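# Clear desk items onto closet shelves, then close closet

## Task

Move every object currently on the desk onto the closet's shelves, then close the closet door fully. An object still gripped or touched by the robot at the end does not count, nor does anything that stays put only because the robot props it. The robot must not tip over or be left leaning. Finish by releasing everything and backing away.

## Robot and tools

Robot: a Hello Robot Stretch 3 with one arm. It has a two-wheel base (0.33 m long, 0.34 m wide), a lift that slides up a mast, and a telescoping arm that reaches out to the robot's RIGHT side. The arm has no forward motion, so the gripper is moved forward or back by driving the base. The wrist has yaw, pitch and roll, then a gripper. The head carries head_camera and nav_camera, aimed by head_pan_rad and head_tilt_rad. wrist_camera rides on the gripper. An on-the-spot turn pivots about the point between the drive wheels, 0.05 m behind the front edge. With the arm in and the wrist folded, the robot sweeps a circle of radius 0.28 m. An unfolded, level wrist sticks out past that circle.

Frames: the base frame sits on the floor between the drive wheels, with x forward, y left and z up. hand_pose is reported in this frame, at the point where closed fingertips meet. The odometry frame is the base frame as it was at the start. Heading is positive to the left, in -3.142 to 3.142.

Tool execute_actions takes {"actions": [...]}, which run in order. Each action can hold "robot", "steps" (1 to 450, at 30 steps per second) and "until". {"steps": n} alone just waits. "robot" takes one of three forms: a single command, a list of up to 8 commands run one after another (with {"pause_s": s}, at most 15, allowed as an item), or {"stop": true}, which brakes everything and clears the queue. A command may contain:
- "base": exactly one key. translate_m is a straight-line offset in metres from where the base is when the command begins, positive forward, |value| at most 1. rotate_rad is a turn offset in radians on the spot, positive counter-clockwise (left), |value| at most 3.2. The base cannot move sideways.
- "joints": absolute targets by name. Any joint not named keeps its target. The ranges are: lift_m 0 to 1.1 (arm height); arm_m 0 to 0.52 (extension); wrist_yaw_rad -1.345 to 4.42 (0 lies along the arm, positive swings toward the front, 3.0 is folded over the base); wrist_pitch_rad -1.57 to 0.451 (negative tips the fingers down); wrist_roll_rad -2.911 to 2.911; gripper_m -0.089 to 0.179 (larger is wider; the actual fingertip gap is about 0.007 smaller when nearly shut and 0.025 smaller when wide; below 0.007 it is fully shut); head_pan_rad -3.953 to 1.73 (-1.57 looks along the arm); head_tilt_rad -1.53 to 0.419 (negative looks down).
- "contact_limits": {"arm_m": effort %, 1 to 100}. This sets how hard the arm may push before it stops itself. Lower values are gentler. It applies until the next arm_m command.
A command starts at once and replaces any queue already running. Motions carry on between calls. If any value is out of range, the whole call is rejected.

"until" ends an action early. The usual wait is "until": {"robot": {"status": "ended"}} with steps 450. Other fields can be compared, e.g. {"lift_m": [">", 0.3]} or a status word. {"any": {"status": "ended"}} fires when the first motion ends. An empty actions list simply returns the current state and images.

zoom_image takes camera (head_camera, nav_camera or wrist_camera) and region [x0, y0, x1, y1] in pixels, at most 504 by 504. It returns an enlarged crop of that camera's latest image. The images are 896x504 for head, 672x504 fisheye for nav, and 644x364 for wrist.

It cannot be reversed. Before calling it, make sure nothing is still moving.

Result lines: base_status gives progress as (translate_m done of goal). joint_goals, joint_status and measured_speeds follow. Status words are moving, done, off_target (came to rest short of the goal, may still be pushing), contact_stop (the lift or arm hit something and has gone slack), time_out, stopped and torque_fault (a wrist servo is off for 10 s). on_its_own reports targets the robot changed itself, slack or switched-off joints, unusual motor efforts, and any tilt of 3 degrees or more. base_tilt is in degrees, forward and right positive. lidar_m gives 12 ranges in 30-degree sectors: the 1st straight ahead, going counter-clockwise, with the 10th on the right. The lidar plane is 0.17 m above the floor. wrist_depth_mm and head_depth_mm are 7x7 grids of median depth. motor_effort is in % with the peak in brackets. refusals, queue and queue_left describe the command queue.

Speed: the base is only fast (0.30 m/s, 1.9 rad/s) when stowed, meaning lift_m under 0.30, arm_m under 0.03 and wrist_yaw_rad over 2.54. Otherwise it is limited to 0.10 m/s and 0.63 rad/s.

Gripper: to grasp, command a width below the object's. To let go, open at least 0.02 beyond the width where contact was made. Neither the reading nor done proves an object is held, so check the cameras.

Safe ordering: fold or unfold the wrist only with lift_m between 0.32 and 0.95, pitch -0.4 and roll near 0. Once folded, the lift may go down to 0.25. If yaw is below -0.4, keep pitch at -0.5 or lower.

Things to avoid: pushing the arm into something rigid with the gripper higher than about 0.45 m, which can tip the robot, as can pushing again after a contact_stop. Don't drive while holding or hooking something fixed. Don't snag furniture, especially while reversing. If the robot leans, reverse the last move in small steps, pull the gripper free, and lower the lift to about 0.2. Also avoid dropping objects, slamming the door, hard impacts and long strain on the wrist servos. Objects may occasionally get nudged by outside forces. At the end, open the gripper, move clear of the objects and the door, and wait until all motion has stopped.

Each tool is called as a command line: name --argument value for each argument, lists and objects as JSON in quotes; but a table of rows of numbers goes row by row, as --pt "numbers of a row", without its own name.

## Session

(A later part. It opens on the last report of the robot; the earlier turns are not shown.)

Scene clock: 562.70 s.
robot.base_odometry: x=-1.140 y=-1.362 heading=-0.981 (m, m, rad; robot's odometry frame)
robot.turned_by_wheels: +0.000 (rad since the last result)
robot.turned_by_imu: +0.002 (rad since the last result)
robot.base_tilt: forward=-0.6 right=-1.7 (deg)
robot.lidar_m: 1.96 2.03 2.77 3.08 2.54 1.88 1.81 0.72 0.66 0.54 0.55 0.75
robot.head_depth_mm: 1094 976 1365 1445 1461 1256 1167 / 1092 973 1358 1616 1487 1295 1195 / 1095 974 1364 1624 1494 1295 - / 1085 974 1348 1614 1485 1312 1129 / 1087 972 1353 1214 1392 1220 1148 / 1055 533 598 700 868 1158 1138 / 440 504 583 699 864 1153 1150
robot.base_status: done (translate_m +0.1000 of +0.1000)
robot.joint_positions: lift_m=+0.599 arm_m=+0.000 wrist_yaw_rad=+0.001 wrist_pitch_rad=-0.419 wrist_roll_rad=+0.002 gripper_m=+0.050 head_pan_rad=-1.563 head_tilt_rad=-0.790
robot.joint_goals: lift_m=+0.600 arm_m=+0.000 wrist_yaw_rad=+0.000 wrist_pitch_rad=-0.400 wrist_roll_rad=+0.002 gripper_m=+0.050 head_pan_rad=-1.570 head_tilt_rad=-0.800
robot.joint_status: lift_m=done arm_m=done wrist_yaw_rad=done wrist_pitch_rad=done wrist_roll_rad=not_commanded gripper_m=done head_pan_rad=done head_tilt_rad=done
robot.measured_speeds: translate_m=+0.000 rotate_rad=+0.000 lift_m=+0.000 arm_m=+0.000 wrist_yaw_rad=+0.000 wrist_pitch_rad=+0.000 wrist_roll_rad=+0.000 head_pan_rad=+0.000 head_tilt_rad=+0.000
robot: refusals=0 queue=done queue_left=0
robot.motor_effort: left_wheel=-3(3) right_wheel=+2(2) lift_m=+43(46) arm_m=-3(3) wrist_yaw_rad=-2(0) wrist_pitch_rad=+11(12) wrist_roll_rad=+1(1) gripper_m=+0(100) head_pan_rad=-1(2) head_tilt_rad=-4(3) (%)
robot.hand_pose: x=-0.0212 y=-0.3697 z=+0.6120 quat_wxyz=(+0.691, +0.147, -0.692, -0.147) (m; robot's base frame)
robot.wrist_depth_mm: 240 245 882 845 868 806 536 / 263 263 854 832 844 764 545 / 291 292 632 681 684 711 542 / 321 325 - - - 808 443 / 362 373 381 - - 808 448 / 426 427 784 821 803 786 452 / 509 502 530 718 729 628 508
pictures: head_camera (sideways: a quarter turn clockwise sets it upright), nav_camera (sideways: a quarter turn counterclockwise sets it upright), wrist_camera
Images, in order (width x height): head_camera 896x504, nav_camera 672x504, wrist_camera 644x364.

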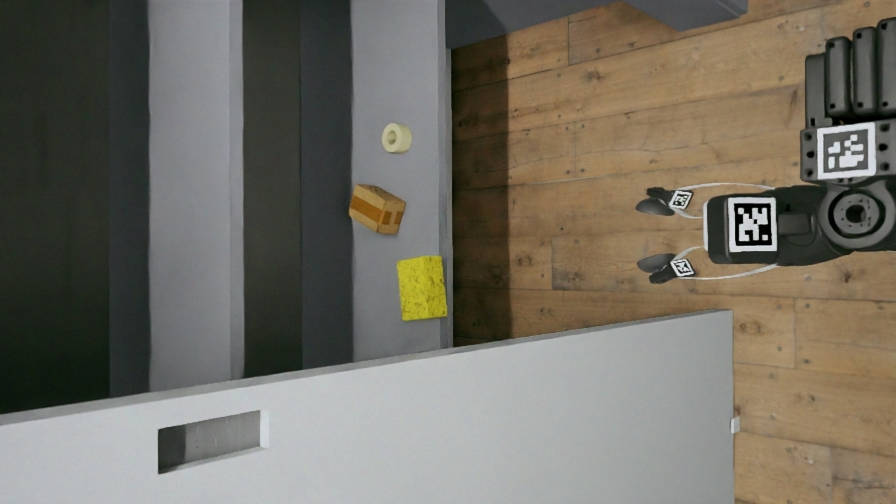

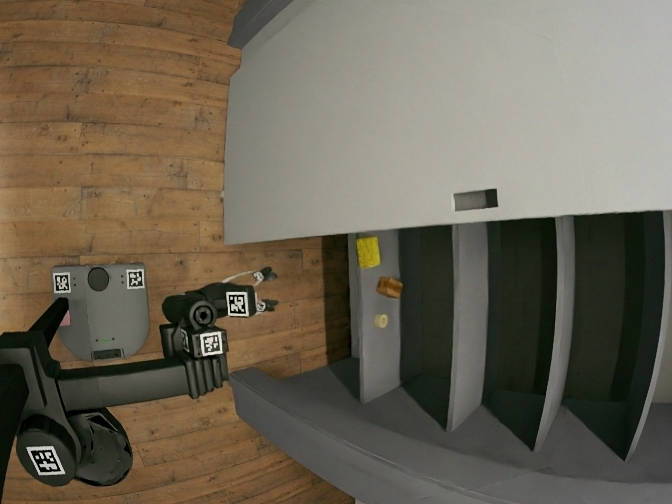

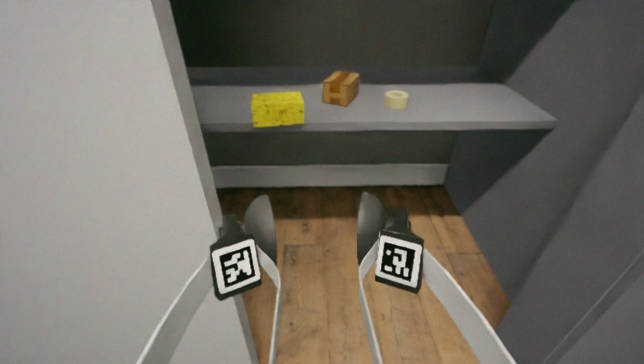

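execute_actions --actions '[{"robot":[{"joints":{"arm_m":0.33,"gripper_m":0.02}},{"joints":{"wrist_yaw_rad":0.37,"lift_m":0.51}},{"joints":{"arm_m":0.515}}],"steps":450,"until":{"robot":{"status":"ended"}}}]'

Scene clock: 574.63 s.
robot.base_odometry: x=-1.140 y=-1.362 heading=-0.981 (m, m, rad; robot's odometry frame)
robot.turned_by_wheels: +0.000 (rad since the last result)
robot.turned_by_imu: +0.001 (rad since the last result)
robot.base_tilt: forward=-0.6 right=-1.7 (deg)
robot.lidar_m: 1.95 2.03 2.77 3.07 2.54 1.88 1.81 0.72 0.66 0.54 0.55 0.75
robot.head_depth_mm: 1101 966 1356 1448 1452 1264 1141 / 1095 968 1362 1623 1501 1328 - / 1088 973 1367 1628 1491 1296 1150 / 1095 973 1354 1657 1484 1298 1143 / 1092 969 1358 1212 1391 1224 1143 / 1056 533 597 697 872 1154 1145 / 439 504 582 699 868 1153 1144
robot.base_status: done (translate_m +0.1000 of +0.1000)
robot.joint_positions: lift_m=+0.511 arm_m=+0.515 wrist_yaw_rad=+0.368 wrist_pitch_rad=-0.419 wrist_roll_rad=+0.002 gripper_m=+0.020 head_pan_rad=-1.563 head_tilt_rad=-0.790
robot.joint_goals: lift_m=+0.510 arm_m=+0.515 wrist_yaw_rad=+0.370 wrist_pitch_rad=-0.400 wrist_roll_rad=+0.002 gripper_m=+0.020 head_pan_rad=-1.570 head_tilt_rad=-0.800
robot.joint_status: lift_m=done arm_m=done wrist_yaw_rad=done wrist_pitch_rad=done wrist_roll_rad=not_commanded gripper_m=done head_pan_rad=done head_tilt_rad=done
robot.measured_speeds: translate_m=+0.000 rotate_rad=+0.000 lift_m=+0.000 arm_m=+0.000 wrist_yaw_rad=+0.000 wrist_pitch_rad=+0.000 wrist_roll_rad=+0.000 head_pan_rad=+0.000 head_tilt_rad=+0.000
robot: refusals=0 queue=done queue_left=0
robot.motor_effort: left_wheel=-3(3) right_wheel=+2(2) lift_m=+17(46) arm_m=+4(2) wrist_yaw_rad=+0(1) wrist_pitch_rad=+11(11) wrist_roll_rad=+1(1) gripper_m=+0(98) head_pan_rad=-1(1) head_tilt_rad=-4(5) (%)
robot.hand_pose: x=+0.0593 y=-0.8689 z=+0.5231 quat_wxyz=(+0.707, +0.271, -0.653, -0.018) (m; robot's base frame)
robot.wrist_depth_mm: 622 565 503 463 415 386 360 / 570 572 527 504 463 422 384 / 402 400 409 405 401 404 399 / 309 309 313 315 312 301 301 / 256 256 256 255 255 203 195 / 695 223 209 161 209 209 203 / 624 631 157 146 145 187 186
pictures: head_camera (sideways: a quarter turn clockwise sets it upright), nav_camera (sideways: a quarter turn counterclockwise sets it upright), wrist_camera
Images, in order (width x height): head_camera 896x504, nav_camera 672x504, wrist_camera 644x364.

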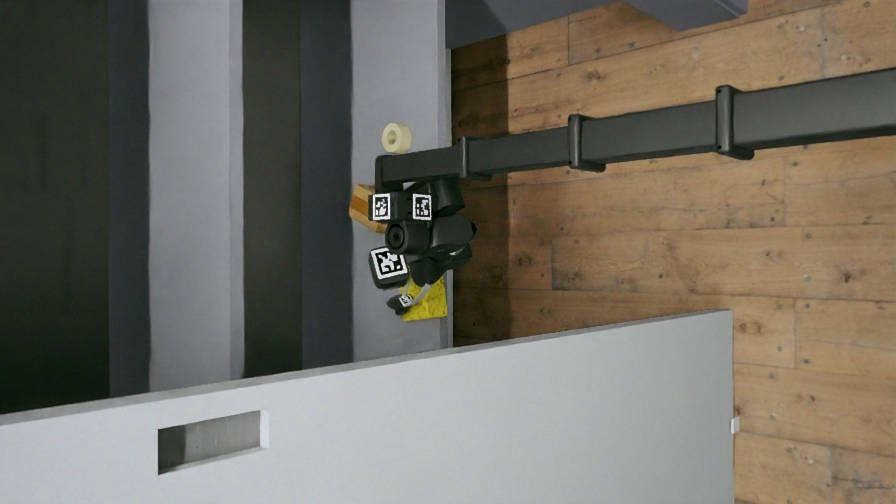

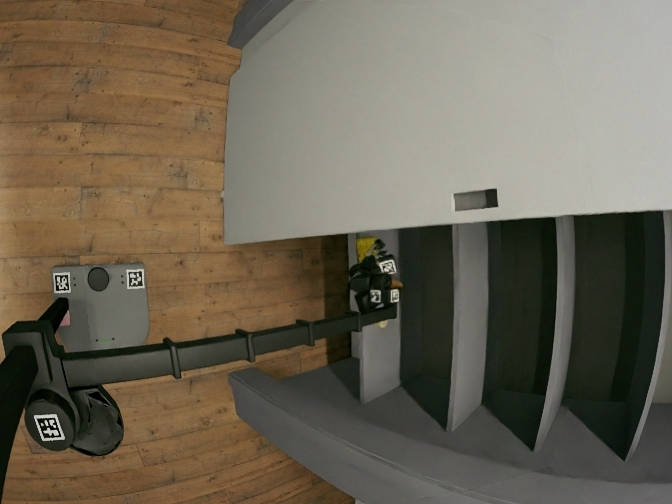

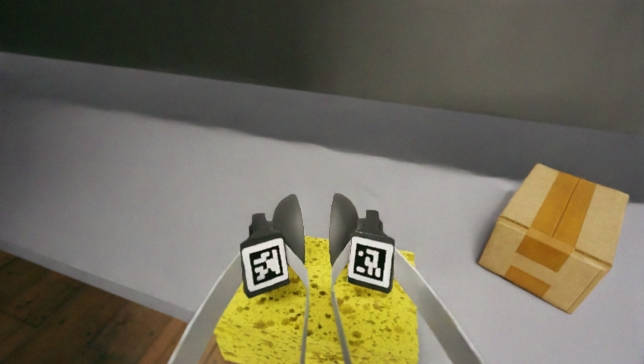

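execute_actions --actions '[{"robot":[{"joints":{"lift_m":0.58}},{"joints":{"arm_m":0.36}},{"joints":{"lift_m":0.485}},{"joints":{"arm_m":0.50}},{"joints":{"lift_m":0.58}}],"steps":450,"until":{"robot":{"status":"ended"}}}]'

Scene clock: 586.47 s.
robot.base_odometry: x=-1.140 y=-1.362 heading=-0.981 (m, m, rad; robot's odometry frame)
robot.turned_by_wheels: +0.000 (rad since the last result)
robot.turned_by_imu: +0.001 (rad since the last result)
robot.base_tilt: forward=-0.6 right=-1.7 (deg)
robot.lidar_m: 1.95 2.03 2.78 3.08 2.55 1.88 1.82 0.72 0.66 0.54 0.55 0.75
robot.head_depth_mm: 1098 967 1353 1434 1445 1267 1149 / 1095 969 1353 1630 1505 - - / 1091 968 1365 1651 1480 1295 1142 / 1090 973 1357 1663 1483 1282 1143 / 1092 967 1354 1214 1396 1217 1146 / 1054 534 597 697 873 1151 1143 / 438 504 584 697 869 1154 1143
robot.base_status: done (translate_m +0.1000 of +0.1000)
robot.joint_positions: lift_m=+0.579 arm_m=+0.500 wrist_yaw_rad=+0.369 wrist_pitch_rad=-0.418 wrist_roll_rad=+0.002 gripper_m=+0.020 head_pan_rad=-1.563 head_tilt_rad=-0.790
robot.joint_goals: lift_m=+0.580 arm_m=+0.500 wrist_yaw_rad=+0.370 wrist_pitch_rad=-0.400 wrist_roll_rad=+0.002 gripper_m=+0.020 head_pan_rad=-1.570 head_tilt_rad=-0.800
robot.joint_status: lift_m=done arm_m=done wrist_yaw_rad=done wrist_pitch_rad=done wrist_roll_rad=not_commanded gripper_m=done head_pan_rad=done head_tilt_rad=done
robot.measured_speeds: translate_m=+0.000 rotate_rad=+0.000 lift_m=+0.000 arm_m=+0.000 wrist_yaw_rad=+0.000 wrist_pitch_rad=+0.000 wrist_roll_rad=+0.000 head_pan_rad=+0.000 head_tilt_rad=+0.000
robot: refusals=0 queue=done queue_left=0
robot.motor_effort: left_wheel=-3(3) right_wheel=+2(2) lift_m=+42(44) arm_m=+3(2) wrist_yaw_rad=+0(0) wrist_pitch_rad=+11(11) wrist_roll_rad=+1(1) gripper_m=+0(0) head_pan_rad=-1(2) head_tilt_rad=-3(4) (%)
robot.hand_pose: x=+0.0594 y=-0.8539 z=+0.5921 quat_wxyz=(+0.707, +0.271, -0.653, -0.018) (m; robot's base frame)
robot.wrist_depth_mm: 669 584 517 480 440 403 372 / 697 648 589 526 473 436 397 / 552 550 543 543 501 466 435 / 427 424 433 421 424 437 425 / 349 348 351 349 350 290 351 / 754 294 284 245 286 247 295 / 696 681 261 254 250 247 254
pictures: head_camera (sideways: a quarter turn clockwise sets it upright), nav_camera (sideways: a quarter turn counterclockwise sets it upright), wrist_camera
Images, in order (width x height): head_camera 896x504, nav_camera 672x504, wrist_camera 644x364.

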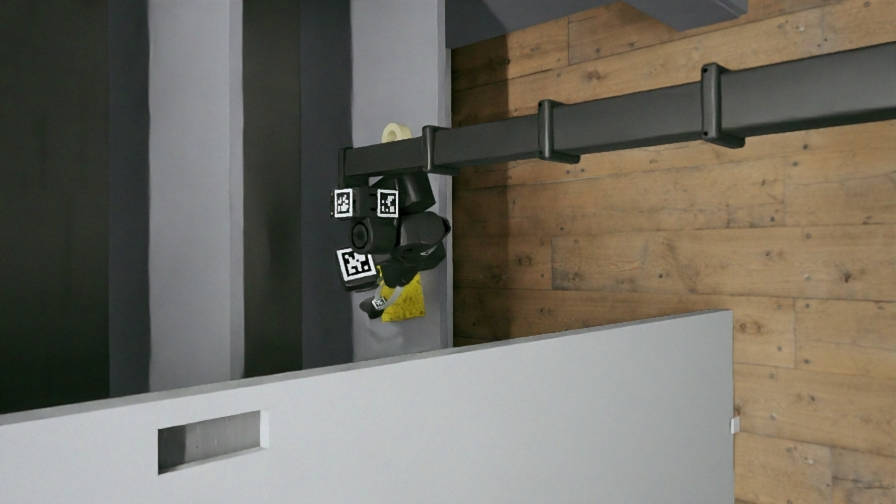

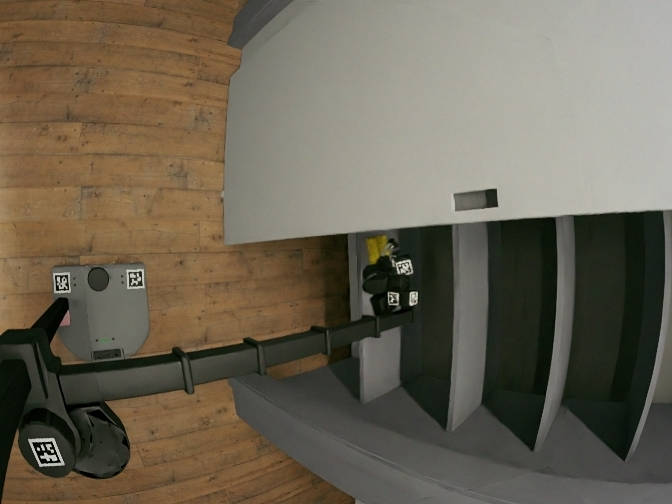

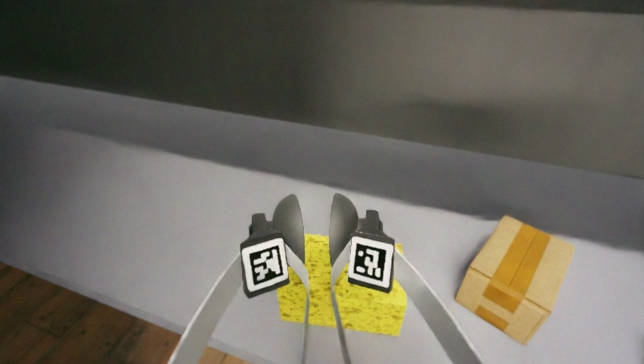

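execute_actions --actions '[{"robot":[{"joints":{"lift_m":0.61,"wrist_yaw_rad":0.0}},{"joints":{"arm_m":0.0,"gripper_m":0.0}},{"joints":{"wrist_pitch_rad":-1.1}},{"base":{"translate_m":0.7},"joints":{"lift_m":0.35,"wrist_roll_rad":1.57,"head_tilt_rad":-0.5,"head_pan_rad":-1.2}}],"steps":450,"until":{"robot":{"status":"ended"}}},{"steps":150,"until":{"robot":{"status":"ended"}}}]'

Scene clock: 604.33 s.
robot.base_odometry: x=-0.750 y=-1.944 heading=-0.981 (m, m, rad; robot's odometry frame)
robot.turned_by_wheels: +0.000 (rad since the last result)
robot.turned_by_imu: +0.008 (rad since the last result)
robot.base_tilt: forward=-0.5 right=-1.8 (deg)
robot.lidar_m: 1.25 1.31 1.80 3.18 3.52 2.60 2.51 0.74 0.55 0.53 0.55 0.73
robot.head_depth_mm: 407 440 479 525 581 649 741 / 418 454 496 547 607 683 781 / 437 475 517 569 636 721 832 / 490 533 588 651 731 826 957 / 507 555 612 681 769 883 1017 / 524 569 617 672 743 826 971 / 488 525 575 654 750 889 1100
robot.base_status: done (translate_m +0.7000 of +0.7000)
robot.joint_positions: lift_m=+0.351 arm_m=+0.000 wrist_yaw_rad=+0.001 wrist_pitch_rad=-1.103 wrist_roll_rad=+1.566 gripper_m=+0.000 head_pan_rad=-1.207 head_tilt_rad=-0.507
robot.joint_goals: lift_m=+0.350 arm_m=+0.000 wrist_yaw_rad=+0.000 wrist_pitch_rad=-1.100 wrist_roll_rad=+1.570 gripper_m=+0.000 head_pan_rad=-1.200 head_tilt_rad=-0.500
robot.joint_status: lift_m=done arm_m=done wrist_yaw_rad=done wrist_pitch_rad=done wrist_roll_rad=done gripper_m=done head_pan_rad=done head_tilt_rad=done
robot.measured_speeds: translate_m=+0.000 rotate_rad=+0.000 lift_m=+0.000 arm_m=+0.000 wrist_yaw_rad=+0.000 wrist_pitch_rad=+0.000 wrist_roll_rad=+0.000 head_pan_rad=+0.000 head_tilt_rad=+0.000
robot: refusals=0 queue=done queue_left=0
robot.motor_effort: left_wheel=-3(3) right_wheel=+2(5) lift_m=+17(46) arm_m=-2(5) wrist_yaw_rad=-2(4) wrist_pitch_rad=+2(12) wrist_roll_rad=+1(2) gripper_m=-3(85) head_pan_rad=+3(17) head_tilt_rad=+2(20) (%)
robot.hand_pose: x=-0.0214 y=-0.2392 z=+0.2495 quat_wxyz=(+0.003, +0.002, -0.852, -0.524) (m; robot's base frame)
robot.wrist_depth_mm: 287 349 432 394 346 328 - / 287 358 448 409 357 331 - / 291 362 460 418 370 - - / 292 366 482 432 381 - - / 301 375 499 - 398 - - / 308 384 540 474 398 377 - / 310 439 559 501 434 376 336
pictures: head_camera (sideways: a quarter turn clockwise sets it upright), nav_camera (sideways: a quarter turn counterclockwise sets it upright), wrist_camera
Images, in order (width x height): head_camera 896x504, nav_camera 672x504, wrist_camera 644x364.

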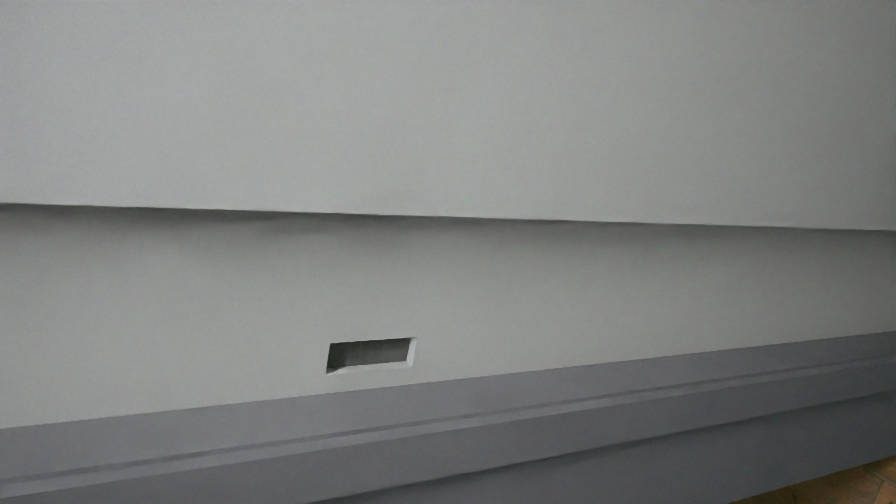

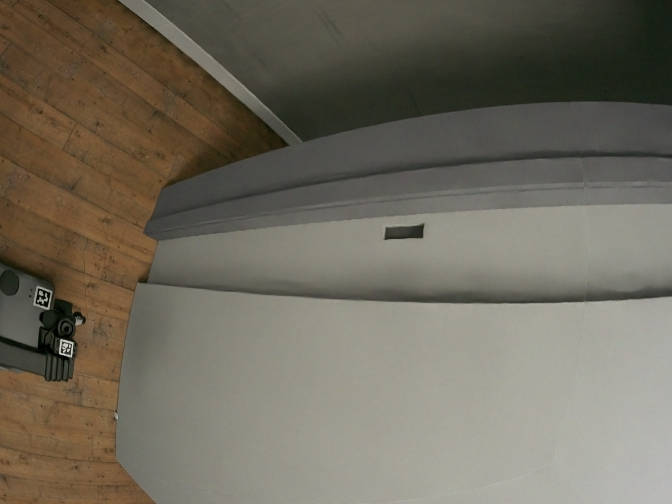

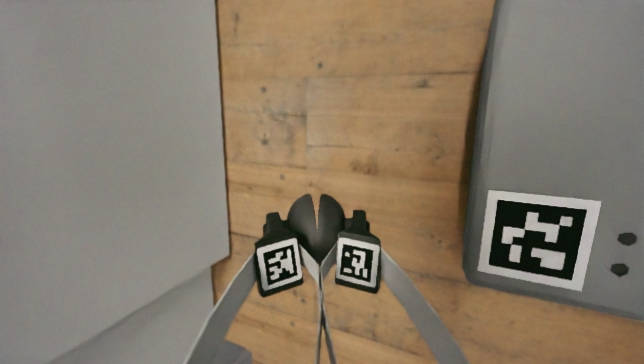

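execute_actions --actions '[{"robot":[{"base":{"translate_m":0.28},"joints":{"wrist_pitch_rad":-0.8,"head_pan_rad":-1.57,"head_tilt_rad":-0.9}},{"joints":{"arm_m":0.1}}],"steps":450,"until":{"robot":{"status":"ended"}}}]'

Scene clock: 613.40 s.
robot.base_odometry: x=-0.595 y=-2.177 heading=-0.981 (m, m, rad; robot's odometry frame)
robot.turned_by_wheels: +0.000 (rad since the last result)
robot.turned_by_imu: +0.004 (rad since the last result)
robot.base_tilt: forward=-0.6 right=-1.8 (deg)
robot.lidar_m: 0.97 1.02 1.40 3.52 3.67 2.89 2.79 0.74 0.55 0.51 0.53 1.01
robot.head_depth_mm: 462 539 643 796 1050 1251 1124 / 496 561 659 797 1049 1255 1123 / 506 590 701 857 1105 1290 1133 / 505 588 702 873 1147 1270 1132 / 506 571 664 802 1036 1221 1112 / 433 504 604 770 1009 1238 1118 / 443 519 623 771 1376 1239 1117
robot.base_status: done (translate_m +0.2800 of +0.2800)
robot.joint_positions: lift_m=+0.351 arm_m=+0.100 wrist_yaw_rad=+0.001 wrist_pitch_rad=-0.812 wrist_roll_rad=+1.567 gripper_m=+0.000 head_pan_rad=-1.563 head_tilt_rad=-0.888
robot.joint_goals: lift_m=+0.350 arm_m=+0.100 wrist_yaw_rad=+0.000 wrist_pitch_rad=-0.800 wrist_roll_rad=+1.570 gripper_m=+0.000 head_pan_rad=-1.570 head_tilt_rad=-0.900
robot.joint_status: lift_m=done arm_m=done wrist_yaw_rad=done wrist_pitch_rad=done wrist_roll_rad=done gripper_m=done head_pan_rad=done head_tilt_rad=done
robot.measured_speeds: translate_m=+0.000 rotate_rad=+0.000 lift_m=+0.000 arm_m=+0.000 wrist_yaw_rad=+0.000 wrist_pitch_rad=+0.000 wrist_roll_rad=+0.000 head_pan_rad=+0.000 head_tilt_rad=+0.000
robot: refusals=0 queue=done queue_left=0
robot.motor_effort: left_wheel=-3(5) right_wheel=+2(7) lift_m=+17(17) arm_m=+4(2) wrist_yaw_rad=-2(1) wrist_pitch_rad=+7(7) wrist_roll_rad=+1(1) gripper_m=-3(3) head_pan_rad=-1(22) head_tilt_rad=-4(22) (%)
robot.hand_pose: x=-0.0213 y=-0.4031 z=+0.2865 quat_wxyz=(+0.002, +0.001, -0.918, -0.395) (m; robot's base frame)
robot.wrist_depth_mm: 170 195 238 314 387 331 286 / 203 236 283 360 398 340 288 / 208 241 306 397 415 346 297 / 214 250 312 424 427 353 304 / 217 254 317 - 434 361 314 / 223 253 273 328 442 379 318 / 210 216 259 366 485 385 324
pictures: head_camera (sideways: a quarter turn clockwise sets it upright), nav_camera (sideways: a quarter turn counterclockwise sets it upright), wrist_camera
Images, in order (width x height): head_camera 896x504, nav_camera 672x504, wrist_camera 644x364.

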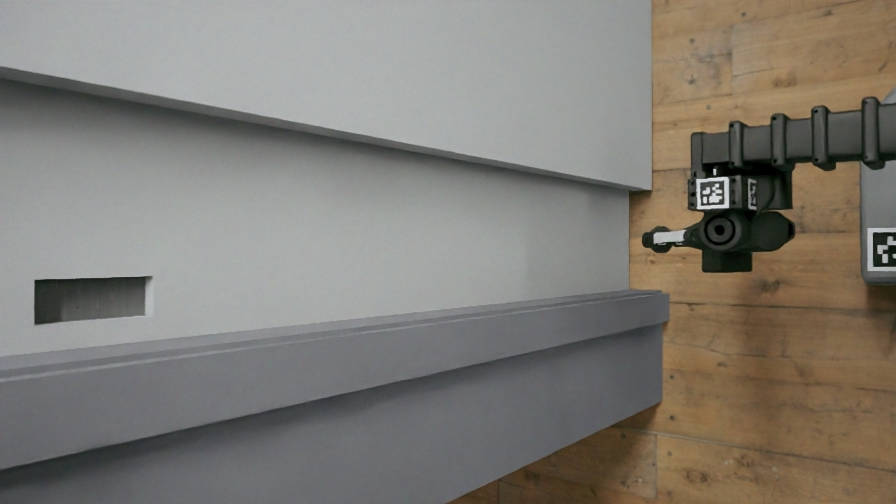

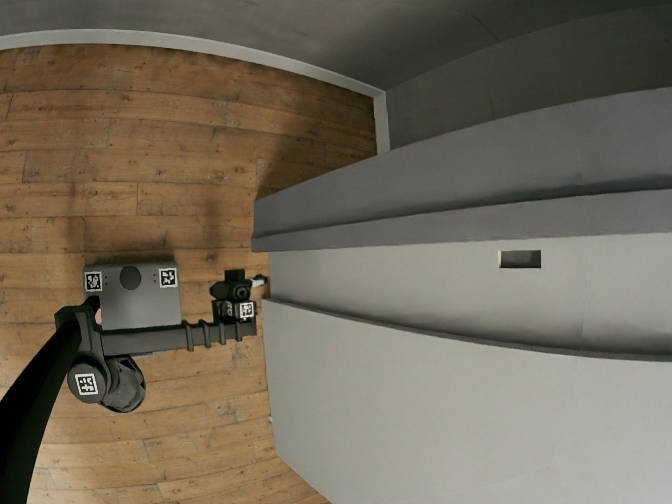

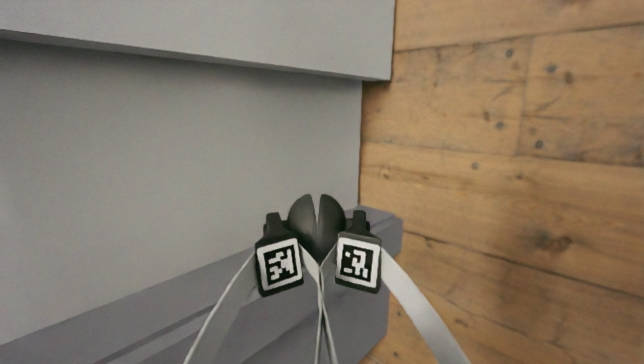

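execute_actions --actions '[{"robot":{"joints":{"arm_m":0.22},"contact_limits":{"arm_m":15}},"steps":150,"until":{"robot":{"status":"ended"}}}]'

Scene clock: 617.53 s.
robot.base_odometry: x=-0.595 y=-2.177 heading=-0.981 (m, m, rad; robot's odometry frame)
robot.turned_by_wheels: +0.000 (rad since the last result)
robot.turned_by_imu: +0.000 (rad since the last result)
robot.base_tilt: forward=-0.6 right=-1.8 (deg)
robot.lidar_m: 0.98 1.02 1.40 3.52 3.27 2.90 2.80 0.74 0.55 0.51 0.53 1.01
robot.head_depth_mm: 463 537 639 800 1053 1244 1118 / 495 561 661 795 1051 1243 1124 / 505 588 700 854 1050 1218 1131 / 504 590 703 868 1100 1220 1135 / 505 573 667 806 1031 1220 1113 / 433 505 603 771 1012 1238 1123 / 442 519 620 768 1373 1236 1114
robot.base_status: done (translate_m +0.2800 of +0.2800)
robot.joint_positions: lift_m=+0.351 arm_m=+0.220 wrist_yaw_rad=+0.001 wrist_pitch_rad=-0.812 wrist_roll_rad=+1.567 gripper_m=+0.000 head_pan_rad=-1.563 head_tilt_rad=-0.888
robot.joint_goals: lift_m=+0.350 arm_m=+0.220 wrist_yaw_rad=+0.000 wrist_pitch_rad=-0.800 wrist_roll_rad=+1.570 gripper_m=+0.000 head_pan_rad=-1.570 head_tilt_rad=-0.900
robot.joint_status: lift_m=done arm_m=done wrist_yaw_rad=done wrist_pitch_rad=done wrist_roll_rad=done gripper_m=done head_pan_rad=done head_tilt_rad=done
robot.measured_speeds: translate_m=+0.000 rotate_rad=+0.000 lift_m=+0.000 arm_m=+0.000 wrist_yaw_rad=+0.000 wrist_pitch_rad=+0.000 wrist_roll_rad=+0.000 head_pan_rad=+0.000 head_tilt_rad=+0.000
robot: refusals=0 queue=done queue_left=0
robot.motor_effort: left_wheel=-3(3) right_wheel=+2(2) lift_m=+17(17) arm_m=+4(2) wrist_yaw_rad=-2(1) wrist_pitch_rad=+7(7) wrist_roll_rad=+1(1) gripper_m=-3(3) head_pan_rad=-3(2) head_tilt_rad=-4(5) (%)
robot.contact_limits: arm_m 15 (drawing in: default 15, maximum 25; extending or still: default 22, maximum 35)
robot.hand_pose: x=-0.0213 y=-0.5232 z=+0.2865 quat_wxyz=(+0.002, +0.001, -0.919, -0.395) (m; robot's base frame)
robot.wrist_depth_mm: 115 127 146 159 209 315 283 / 118 134 165 216 289 332 290 / 119 137 171 225 338 346 295 / 123 140 175 236 357 357 303 / 125 144 176 - 353 365 309 / 128 147 180 246 281 365 317 / 130 151 197 212 223 381 325
pictures: head_camera (sideways: a quarter turn clockwise sets it upright), nav_camera (sideways: a quarter turn counterclockwise sets it upright), wrist_camera
Images, in order (width x height): head_camera 896x504, nav_camera 672x504, wrist_camera 644x364.

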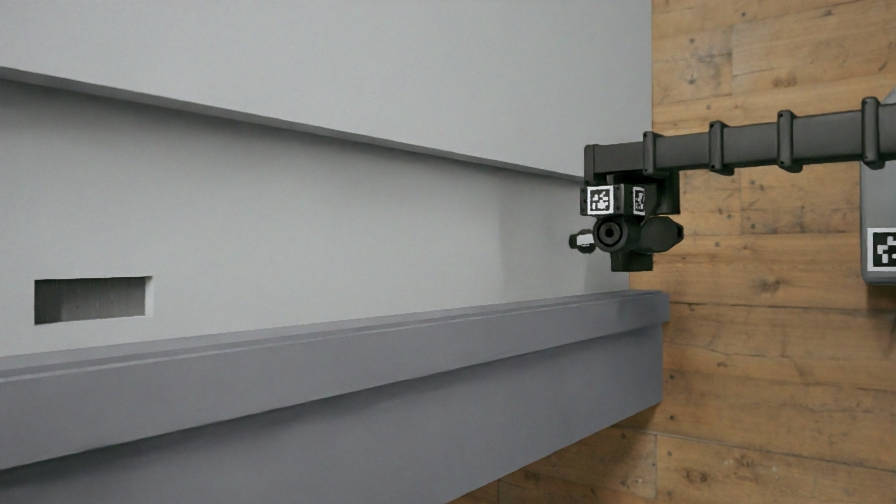

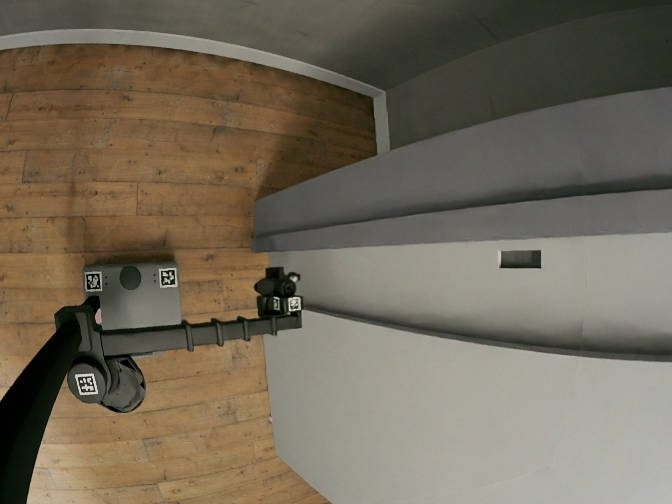

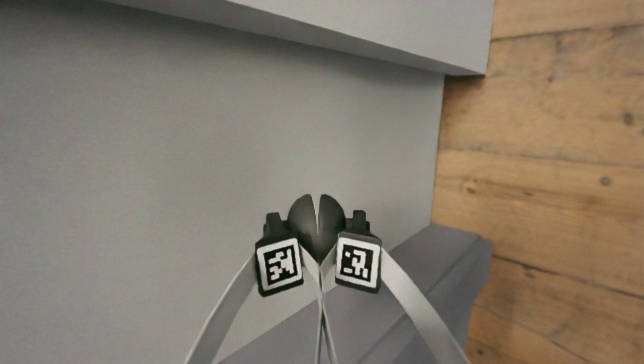

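execute_actions --actions '[{"robot":{"joints":{"arm_m":0.28},"contact_limits":{"arm_m":12}},"steps":150,"until":{"robot":{"status":"ended"}}}]'

Scene clock: 621.60 s.
robot.base_odometry: x=-0.595 y=-2.177 heading=-0.981 (m, m, rad; robot's odometry frame)
robot.turned_by_wheels: +0.000 (rad since the last result)
robot.turned_by_imu: +0.000 (rad since the last result)
robot.base_tilt: forward=-0.6 right=-1.7 (deg)
robot.lidar_m: 0.97 1.02 1.40 3.51 3.67 2.89 2.79 0.74 0.55 0.51 0.53 1.01
robot.head_depth_mm: 461 539 643 799 1055 1238 1121 / 498 564 662 796 1050 1245 1118 / 508 590 705 856 - 1246 1137 / 509 590 705 875 1078 1240 1135 / 507 572 669 804 1026 1226 1117 / 433 504 605 769 1010 1232 1118 / 443 520 621 772 1385 1245 1112
robot.base_status: done (translate_m +0.2800 of +0.2800)
robot.joint_positions: lift_m=+0.351 arm_m=+0.279 wrist_yaw_rad=+0.001 wrist_pitch_rad=-0.928 wrist_roll_rad=+1.567 gripper_m=+0.000 head_pan_rad=-1.563 head_tilt_rad=-0.888
robot.joint_goals: lift_m=+0.350 arm_m=+0.280 wrist_yaw_rad=+0.000 wrist_pitch_rad=-0.800 wrist_roll_rad=+1.570 gripper_m=+0.000 head_pan_rad=-1.570 head_tilt_rad=-0.900
robot.joint_status: lift_m=done arm_m=done wrist_yaw_rad=done wrist_pitch_rad=done wrist_roll_rad=done gripper_m=done head_pan_rad=done head_tilt_rad=done
robot.measured_speeds: translate_m=+0.000 rotate_rad=+0.000 lift_m=+0.000 arm_m=+0.000 wrist_yaw_rad=+0.000 wrist_pitch_rad=+0.000 wrist_roll_rad=+0.000 head_pan_rad=+0.000 head_tilt_rad=+0.000
robot: refusals=0 queue=done queue_left=0
robot.on_its_own: wrist_pitch_rad is at rest, and its effort (+76) is outside its rest range (-20 to +32)
robot.motor_effort: left_wheel=-3(3) right_wheel=+2(2) lift_m=+17(17) arm_m=+10(13) wrist_yaw_rad=-1(1) wrist_pitch_rad=+76(77) wrist_roll_rad=+1(1) gripper_m=-10(10) head_pan_rad=-2(2) head_tilt_rad=-5(3) (%)
robot.contact_limits: arm_m 12 (drawing in: default 15, maximum 25; extending or still: default 22, maximum 35)
robot.hand_pose: x=-0.0213 y=-0.5577 z=+0.2695 quat_wxyz=(+0.002, +0.001, -0.894, -0.448) (m; robot's base frame)
robot.wrist_depth_mm: 85 96 123 146 167 308 280 / 86 99 127 178 276 324 288 / 88 101 130 186 318 341 294 / 90 103 135 193 346 343 301 / 92 106 139 - 353 351 310 / 94 108 140 217 269 349 318 / 95 111 144 202 213 369 325
pictures: head_camera (sideways: a quarter turn clockwise sets it upright), nav_camera (sideways: a quarter turn counterclockwise sets it upright), wrist_camera
Images, in order (width x height): head_camera 896x504, nav_camera 672x504, wrist_camera 644x364.

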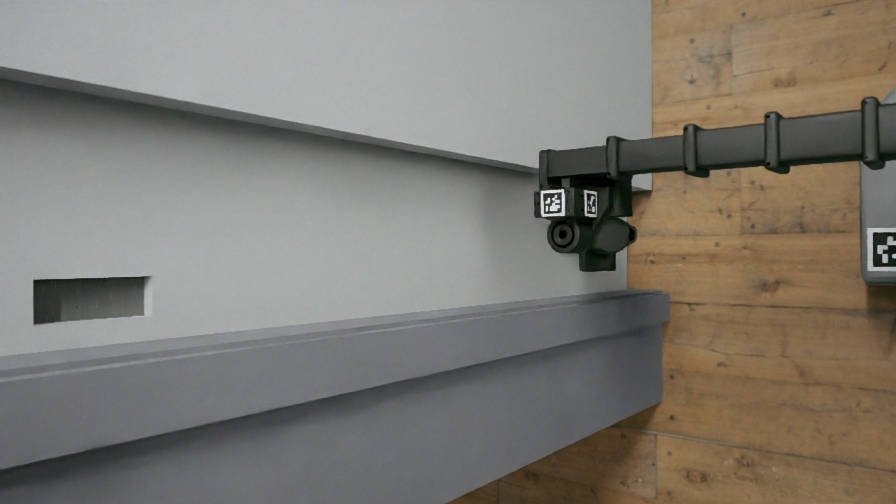

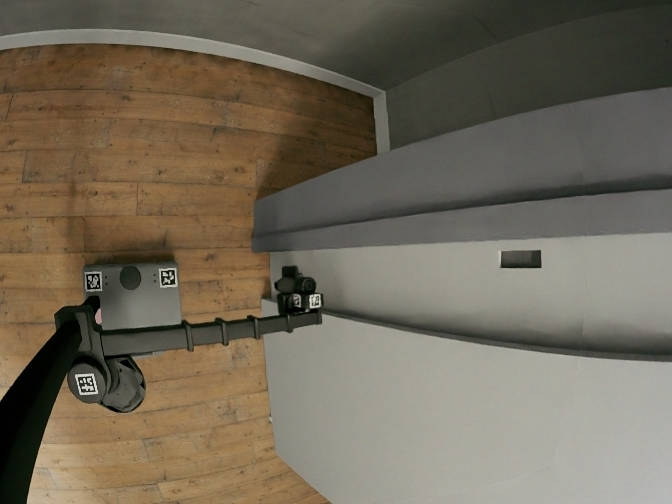

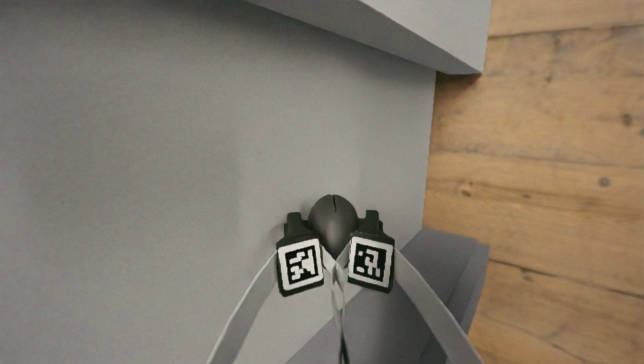

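execute_actions --actions '[{"robot":[{"joints":{"arm_m":0.232}},{"base":{"translate_m":-0.2}}],"steps":300,"until":{"robot":{"status":"ended"}}}]'

Scene clock: 628.27 s.
robot.base_odometry: x=-0.706 y=-2.011 heading=-0.981 (m, m, rad; robot's odometry frame)
robot.turned_by_wheels: +0.000 (rad since the last result)
robot.turned_by_imu: -0.001 (rad since the last result)
robot.base_tilt: forward=-0.6 right=-1.7 (deg)
robot.lidar_m: 1.17 1.23 1.68 3.52 3.18 2.68 2.59 0.74 0.55 0.53 0.57 1.22
robot.head_depth_mm: 461 536 641 796 1051 1249 1114 / 461 535 638 795 1049 1242 1125 / 470 548 638 791 965 1223 1141 / 504 585 700 863 1044 1244 1135 / 504 585 698 867 1148 1238 1122 / 503 584 700 863 1096 1246 1119 / 503 584 699 823 1009 1229 1120
robot.base_status: done (translate_m -0.2000 of -0.2000)
robot.joint_positions: lift_m=+0.350 arm_m=+0.232 wrist_yaw_rad=+0.002 wrist_pitch_rad=-0.810 wrist_roll_rad=+1.568 gripper_m=+0.000 head_pan_rad=-1.563 head_tilt_rad=-0.889
robot.joint_goals: lift_m=+0.350 arm_m=+0.232 wrist_yaw_rad=+0.000 wrist_pitch_rad=-0.800 wrist_roll_rad=+1.570 gripper_m=+0.000 head_pan_rad=-1.570 head_tilt_rad=-0.900
robot.joint_status: lift_m=done arm_m=done wrist_yaw_rad=done wrist_pitch_rad=done wrist_roll_rad=done gripper_m=done head_pan_rad=done head_tilt_rad=done
robot.measured_speeds: translate_m=+0.000 rotate_rad=+0.000 lift_m=+0.000 arm_m=+0.000 wrist_yaw_rad=+0.000 wrist_pitch_rad=+0.000 wrist_roll_rad=+0.000 head_pan_rad=+0.000 head_tilt_rad=+0.000
robot: refusals=0 queue=done queue_left=0
robot.motor_effort: left_wheel=-2(14) right_wheel=+2(39) lift_m=+18(18) arm_m=-2(11) wrist_yaw_rad=-3(32) wrist_pitch_rad=+5(76) wrist_roll_rad=+0(1) gripper_m=-3(10) head_pan_rad=-1(1) head_tilt_rad=-4(4) (%)
robot.hand_pose: x=-0.0211 y=-0.5364 z=+0.2869 quat_wxyz=(+0.002, +0.001, -0.919, -0.394) (m; robot's base frame)
robot.wrist_depth_mm: - 78 96 124 178 313 287 / - 79 99 129 189 318 295 / - 82 102 135 200 331 297 / - 83 105 140 301 354 303 / - 86 111 - 349 365 313 / 115 132 161 230 401 372 317 / 117 136 181 241 356 388 325
pictures: head_camera (sideways: a quarter turn clockwise sets it upright), nav_camera (sideways: a quarter turn counterclockwise sets it upright), wrist_camera
Images, in order (width x height): head_camera 896x504, nav_camera 672x504, wrist_camera 644x364.

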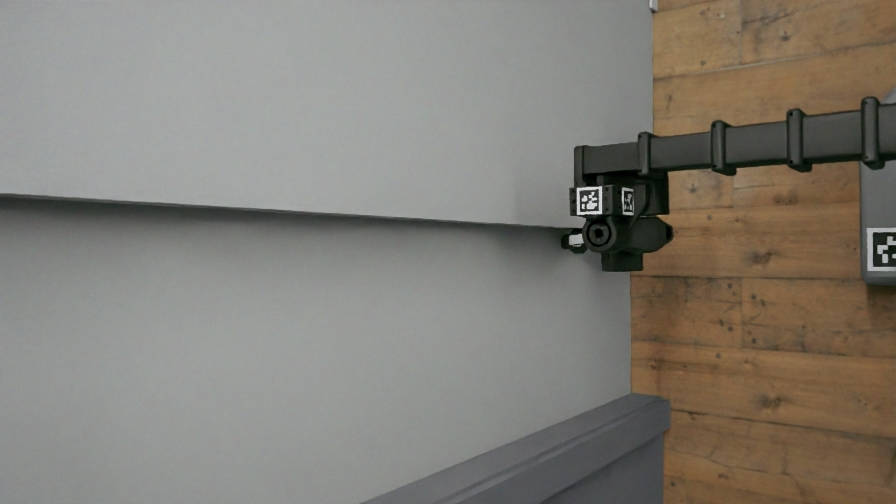

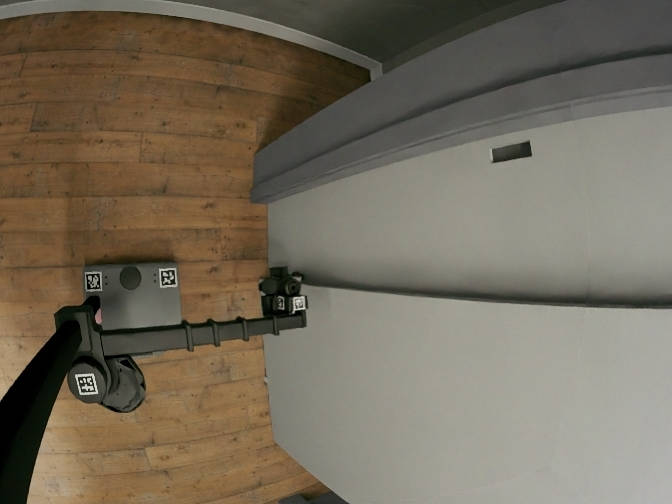

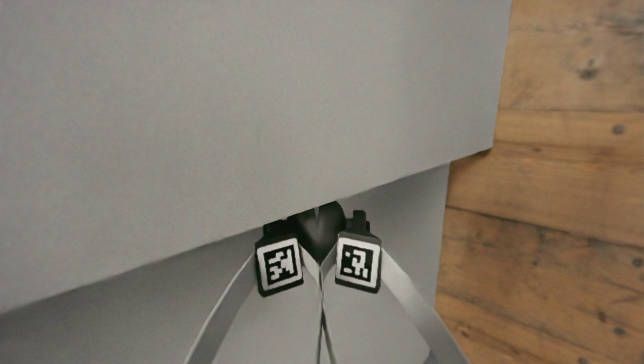

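execute_actions --actions '[{"robot":{"base":{"translate_m":-0.27},"joints":{"head_pan_rad":-2.3,"head_tilt_rad":-0.5}},"steps":300,"until":{"robot":{"status":"ended"}}}]'

Scene clock: 634.83 s.
robot.base_odometry: x=-0.856 y=-1.787 heading=-0.981 (m, m, rad; robot's odometry frame)
robot.turned_by_wheels: +0.000 (rad since the last result)
robot.turned_by_imu: -0.001 (rad since the last result)
robot.base_tilt: forward=-0.6 right=-1.7 (deg)
robot.lidar_m: 1.44 1.51 2.06 3.12 3.26 2.40 2.32 0.74 0.55 0.53 0.59 0.74
robot.head_depth_mm: 866 949 1039 1137 1302 1501 1290 / 691 770 865 992 1252 1429 1307 / 630 694 772 862 982 1145 1271 / 579 630 694 770 863 980 1146 / 535 578 631 694 766 864 985 / 496 533 578 631 693 771 865 / 463 497 534 579 631 694 772
robot.base_status: done (translate_m -0.2700 of -0.2700)
robot.joint_positions: lift_m=+0.350 arm_m=+0.232 wrist_yaw_rad=+0.010 wrist_pitch_rad=-0.810 wrist_roll_rad=+1.568 gripper_m=+0.000 head_pan_rad=-2.293 head_tilt_rad=-0.507
robot.joint_goals: lift_m=+0.350 arm_m=+0.232 wrist_yaw_rad=+0.000 wrist_pitch_rad=-0.800 wrist_roll_rad=+1.570 gripper_m=+0.000 head_pan_rad=-2.300 head_tilt_rad=-0.500
robot.joint_status: lift_m=done arm_m=done wrist_yaw_rad=done wrist_pitch_rad=done wrist_roll_rad=done gripper_m=done head_pan_rad=done head_tilt_rad=done
robot.measured_speeds: translate_m=+0.000 rotate_rad=+0.000 lift_m=+0.000 arm_m=+0.000 wrist_yaw_rad=+0.000 wrist_pitch_rad=+0.000 wrist_roll_rad=+0.000 head_pan_rad=+0.000 head_tilt_rad=+0.000
robot: refusals=0 queue=done queue_left=0
robot.motor_effort: left_wheel=+2(6) right_wheel=-7(27) lift_m=+17(18) arm_m=-3(2) wrist_yaw_rad=-6(22) wrist_pitch_rad=+5(6) wrist_roll_rad=+0(0) gripper_m=-3(4) head_pan_rad=+0(26) head_tilt_rad=+2(21) (%)
robot.hand_pose: x=-0.0200 y=-0.5364 z=+0.2869 quat_wxyz=(+0.003, +0.005, -0.919, -0.394) (m; robot's base frame)
robot.wrist_depth_mm: - 78 96 125 178 307 285 / - 80 99 130 187 318 292 / - 82 102 135 201 329 298 / - 84 105 140 297 358 302 / - 86 112 - 345 370 307 / - 129 157 228 400 375 317 / 115 133 179 238 361 387 324
pictures: head_camera (sideways: a quarter turn clockwise sets it upright), nav_camera (sideways: a quarter turn counterclockwise sets it upright), wrist_camera
Images, in order (width x height): head_camera 896x504, nav_camera 672x504, wrist_camera 644x364.

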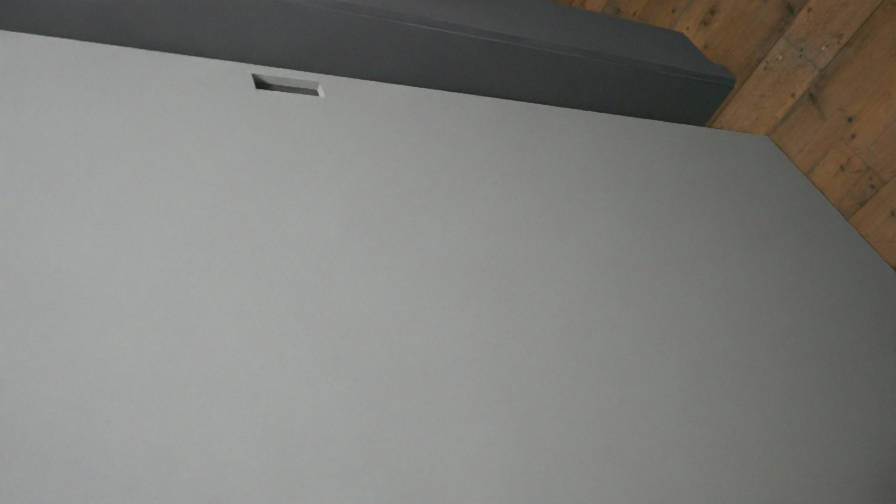

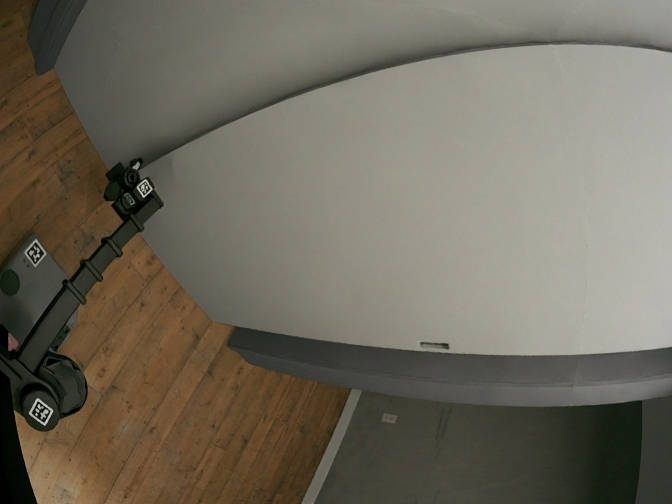

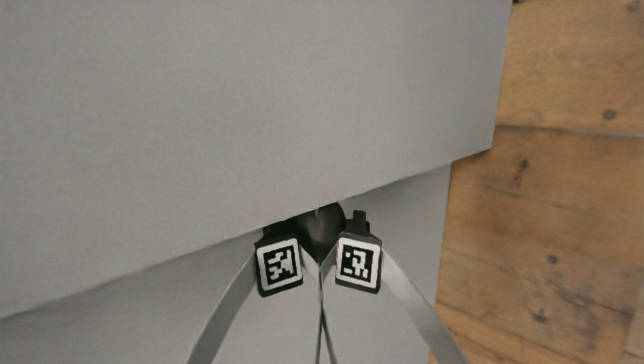

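execute_actions --actions '[{"robot":{"base":{"translate_m":-0.06}},"steps":200,"until":{"robot":{"status":"ended"}}}]'

Scene clock: 637.70 s.
robot.base_odometry: x=-0.890 y=-1.737 heading=-0.981 (m, m, rad; robot's odometry frame)
robot.turned_by_wheels: +0.000 (rad since the last result)
robot.turned_by_imu: +0.000 (rad since the last result)
robot.base_tilt: forward=-0.6 right=-1.7 (deg)
robot.lidar_m: 1.51 1.57 2.15 3.12 3.16 2.34 2.26 0.74 0.55 0.53 0.59 0.79
robot.head_depth_mm: 812 895 978 1093 1321 1503 1294 / 693 764 866 994 1175 1377 1293 / 630 693 767 862 982 1141 1265 / 579 630 690 771 863 988 1148 / 533 579 630 692 774 863 991 / 495 534 580 632 694 770 867 / 463 496 536 579 632 692 771
robot.base_status: done (translate_m -0.0600 of -0.0600)
robot.joint_positions: lift_m=+0.350 arm_m=+0.232 wrist_yaw_rad=+0.011 wrist_pitch_rad=-0.810 wrist_roll_rad=+1.568 gripper_m=+0.000 head_pan_rad=-2.293 head_tilt_rad=-0.507
robot.joint_goals: lift_m=+0.350 arm_m=+0.232 wrist_yaw_rad=+0.000 wrist_pitch_rad=-0.800 wrist_roll_rad=+1.570 gripper_m=+0.000 head_pan_rad=-2.300 head_tilt_rad=-0.500
robot.joint_status: lift_m=done arm_m=done wrist_yaw_rad=done wrist_pitch_rad=done wrist_roll_rad=done gripper_m=done head_pan_rad=done head_tilt_rad=done
robot.measured_speeds: translate_m=+0.000 rotate_rad=+0.000 lift_m=+0.000 arm_m=+0.000 wrist_yaw_rad=+0.000 wrist_pitch_rad=+0.000 wrist_roll_rad=+0.000 head_pan_rad=+0.000 head_tilt_rad=+0.000
robot: refusals=0 queue=done queue_left=0
robot.motor_effort: left_wheel=+3(6) right_wheel=-8(26) lift_m=+18(18) arm_m=-2(2) wrist_yaw_rad=-8(19) wrist_pitch_rad=+6(5) wrist_roll_rad=+0(0) gripper_m=-3(3) head_pan_rad=-1(2) head_tilt_rad=+3(2) (%)
robot.hand_pose: x=-0.0197 y=-0.5364 z=+0.2869 quat_wxyz=(+0.004, +0.006, -0.919, -0.394) (m; robot's base frame)
robot.wrist_depth_mm: - 77 96 124 178 306 284 / - 80 99 130 189 316 290 / - 82 102 136 200 334 298 / - 84 105 140 299 359 303 / - 86 112 - 341 366 311 / - 130 158 233 401 373 319 / 115 134 179 238 359 387 323
pictures: head_camera (sideways: a quarter turn clockwise sets it upright), nav_camera (sideways: a quarter turn counterclockwise sets it upright), wrist_camera
Images, in order (width x height): head_camera 896x504, nav_camera 672x504, wrist_camera 644x364.

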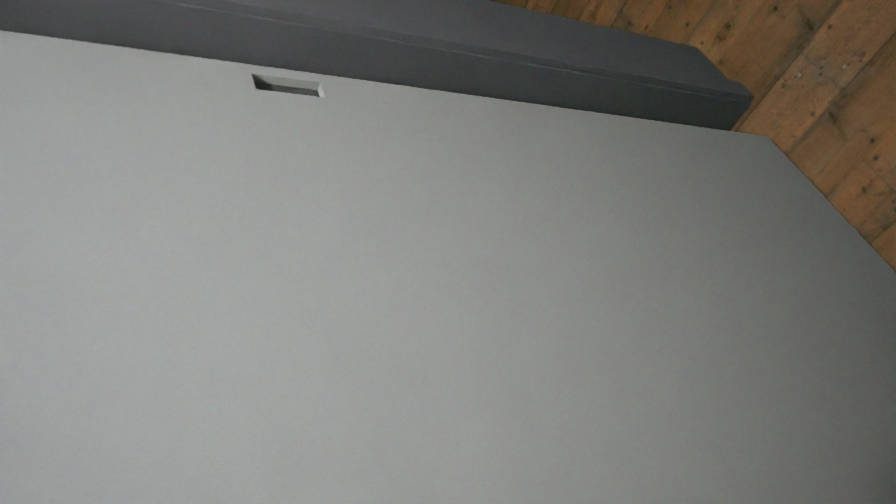

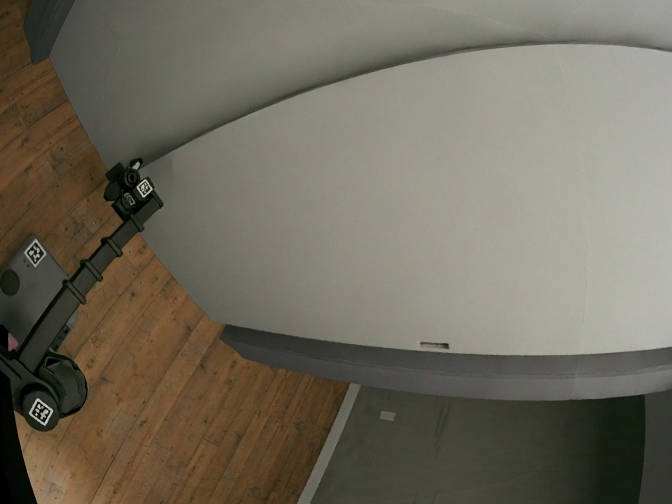

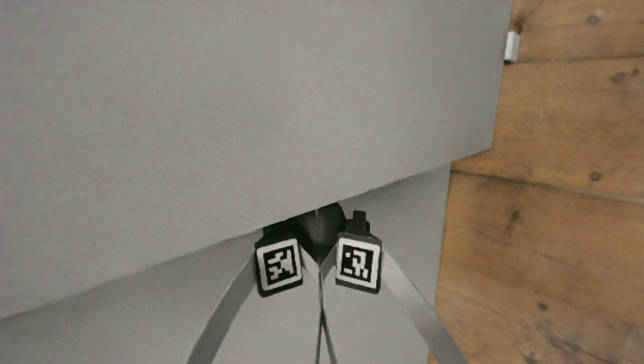

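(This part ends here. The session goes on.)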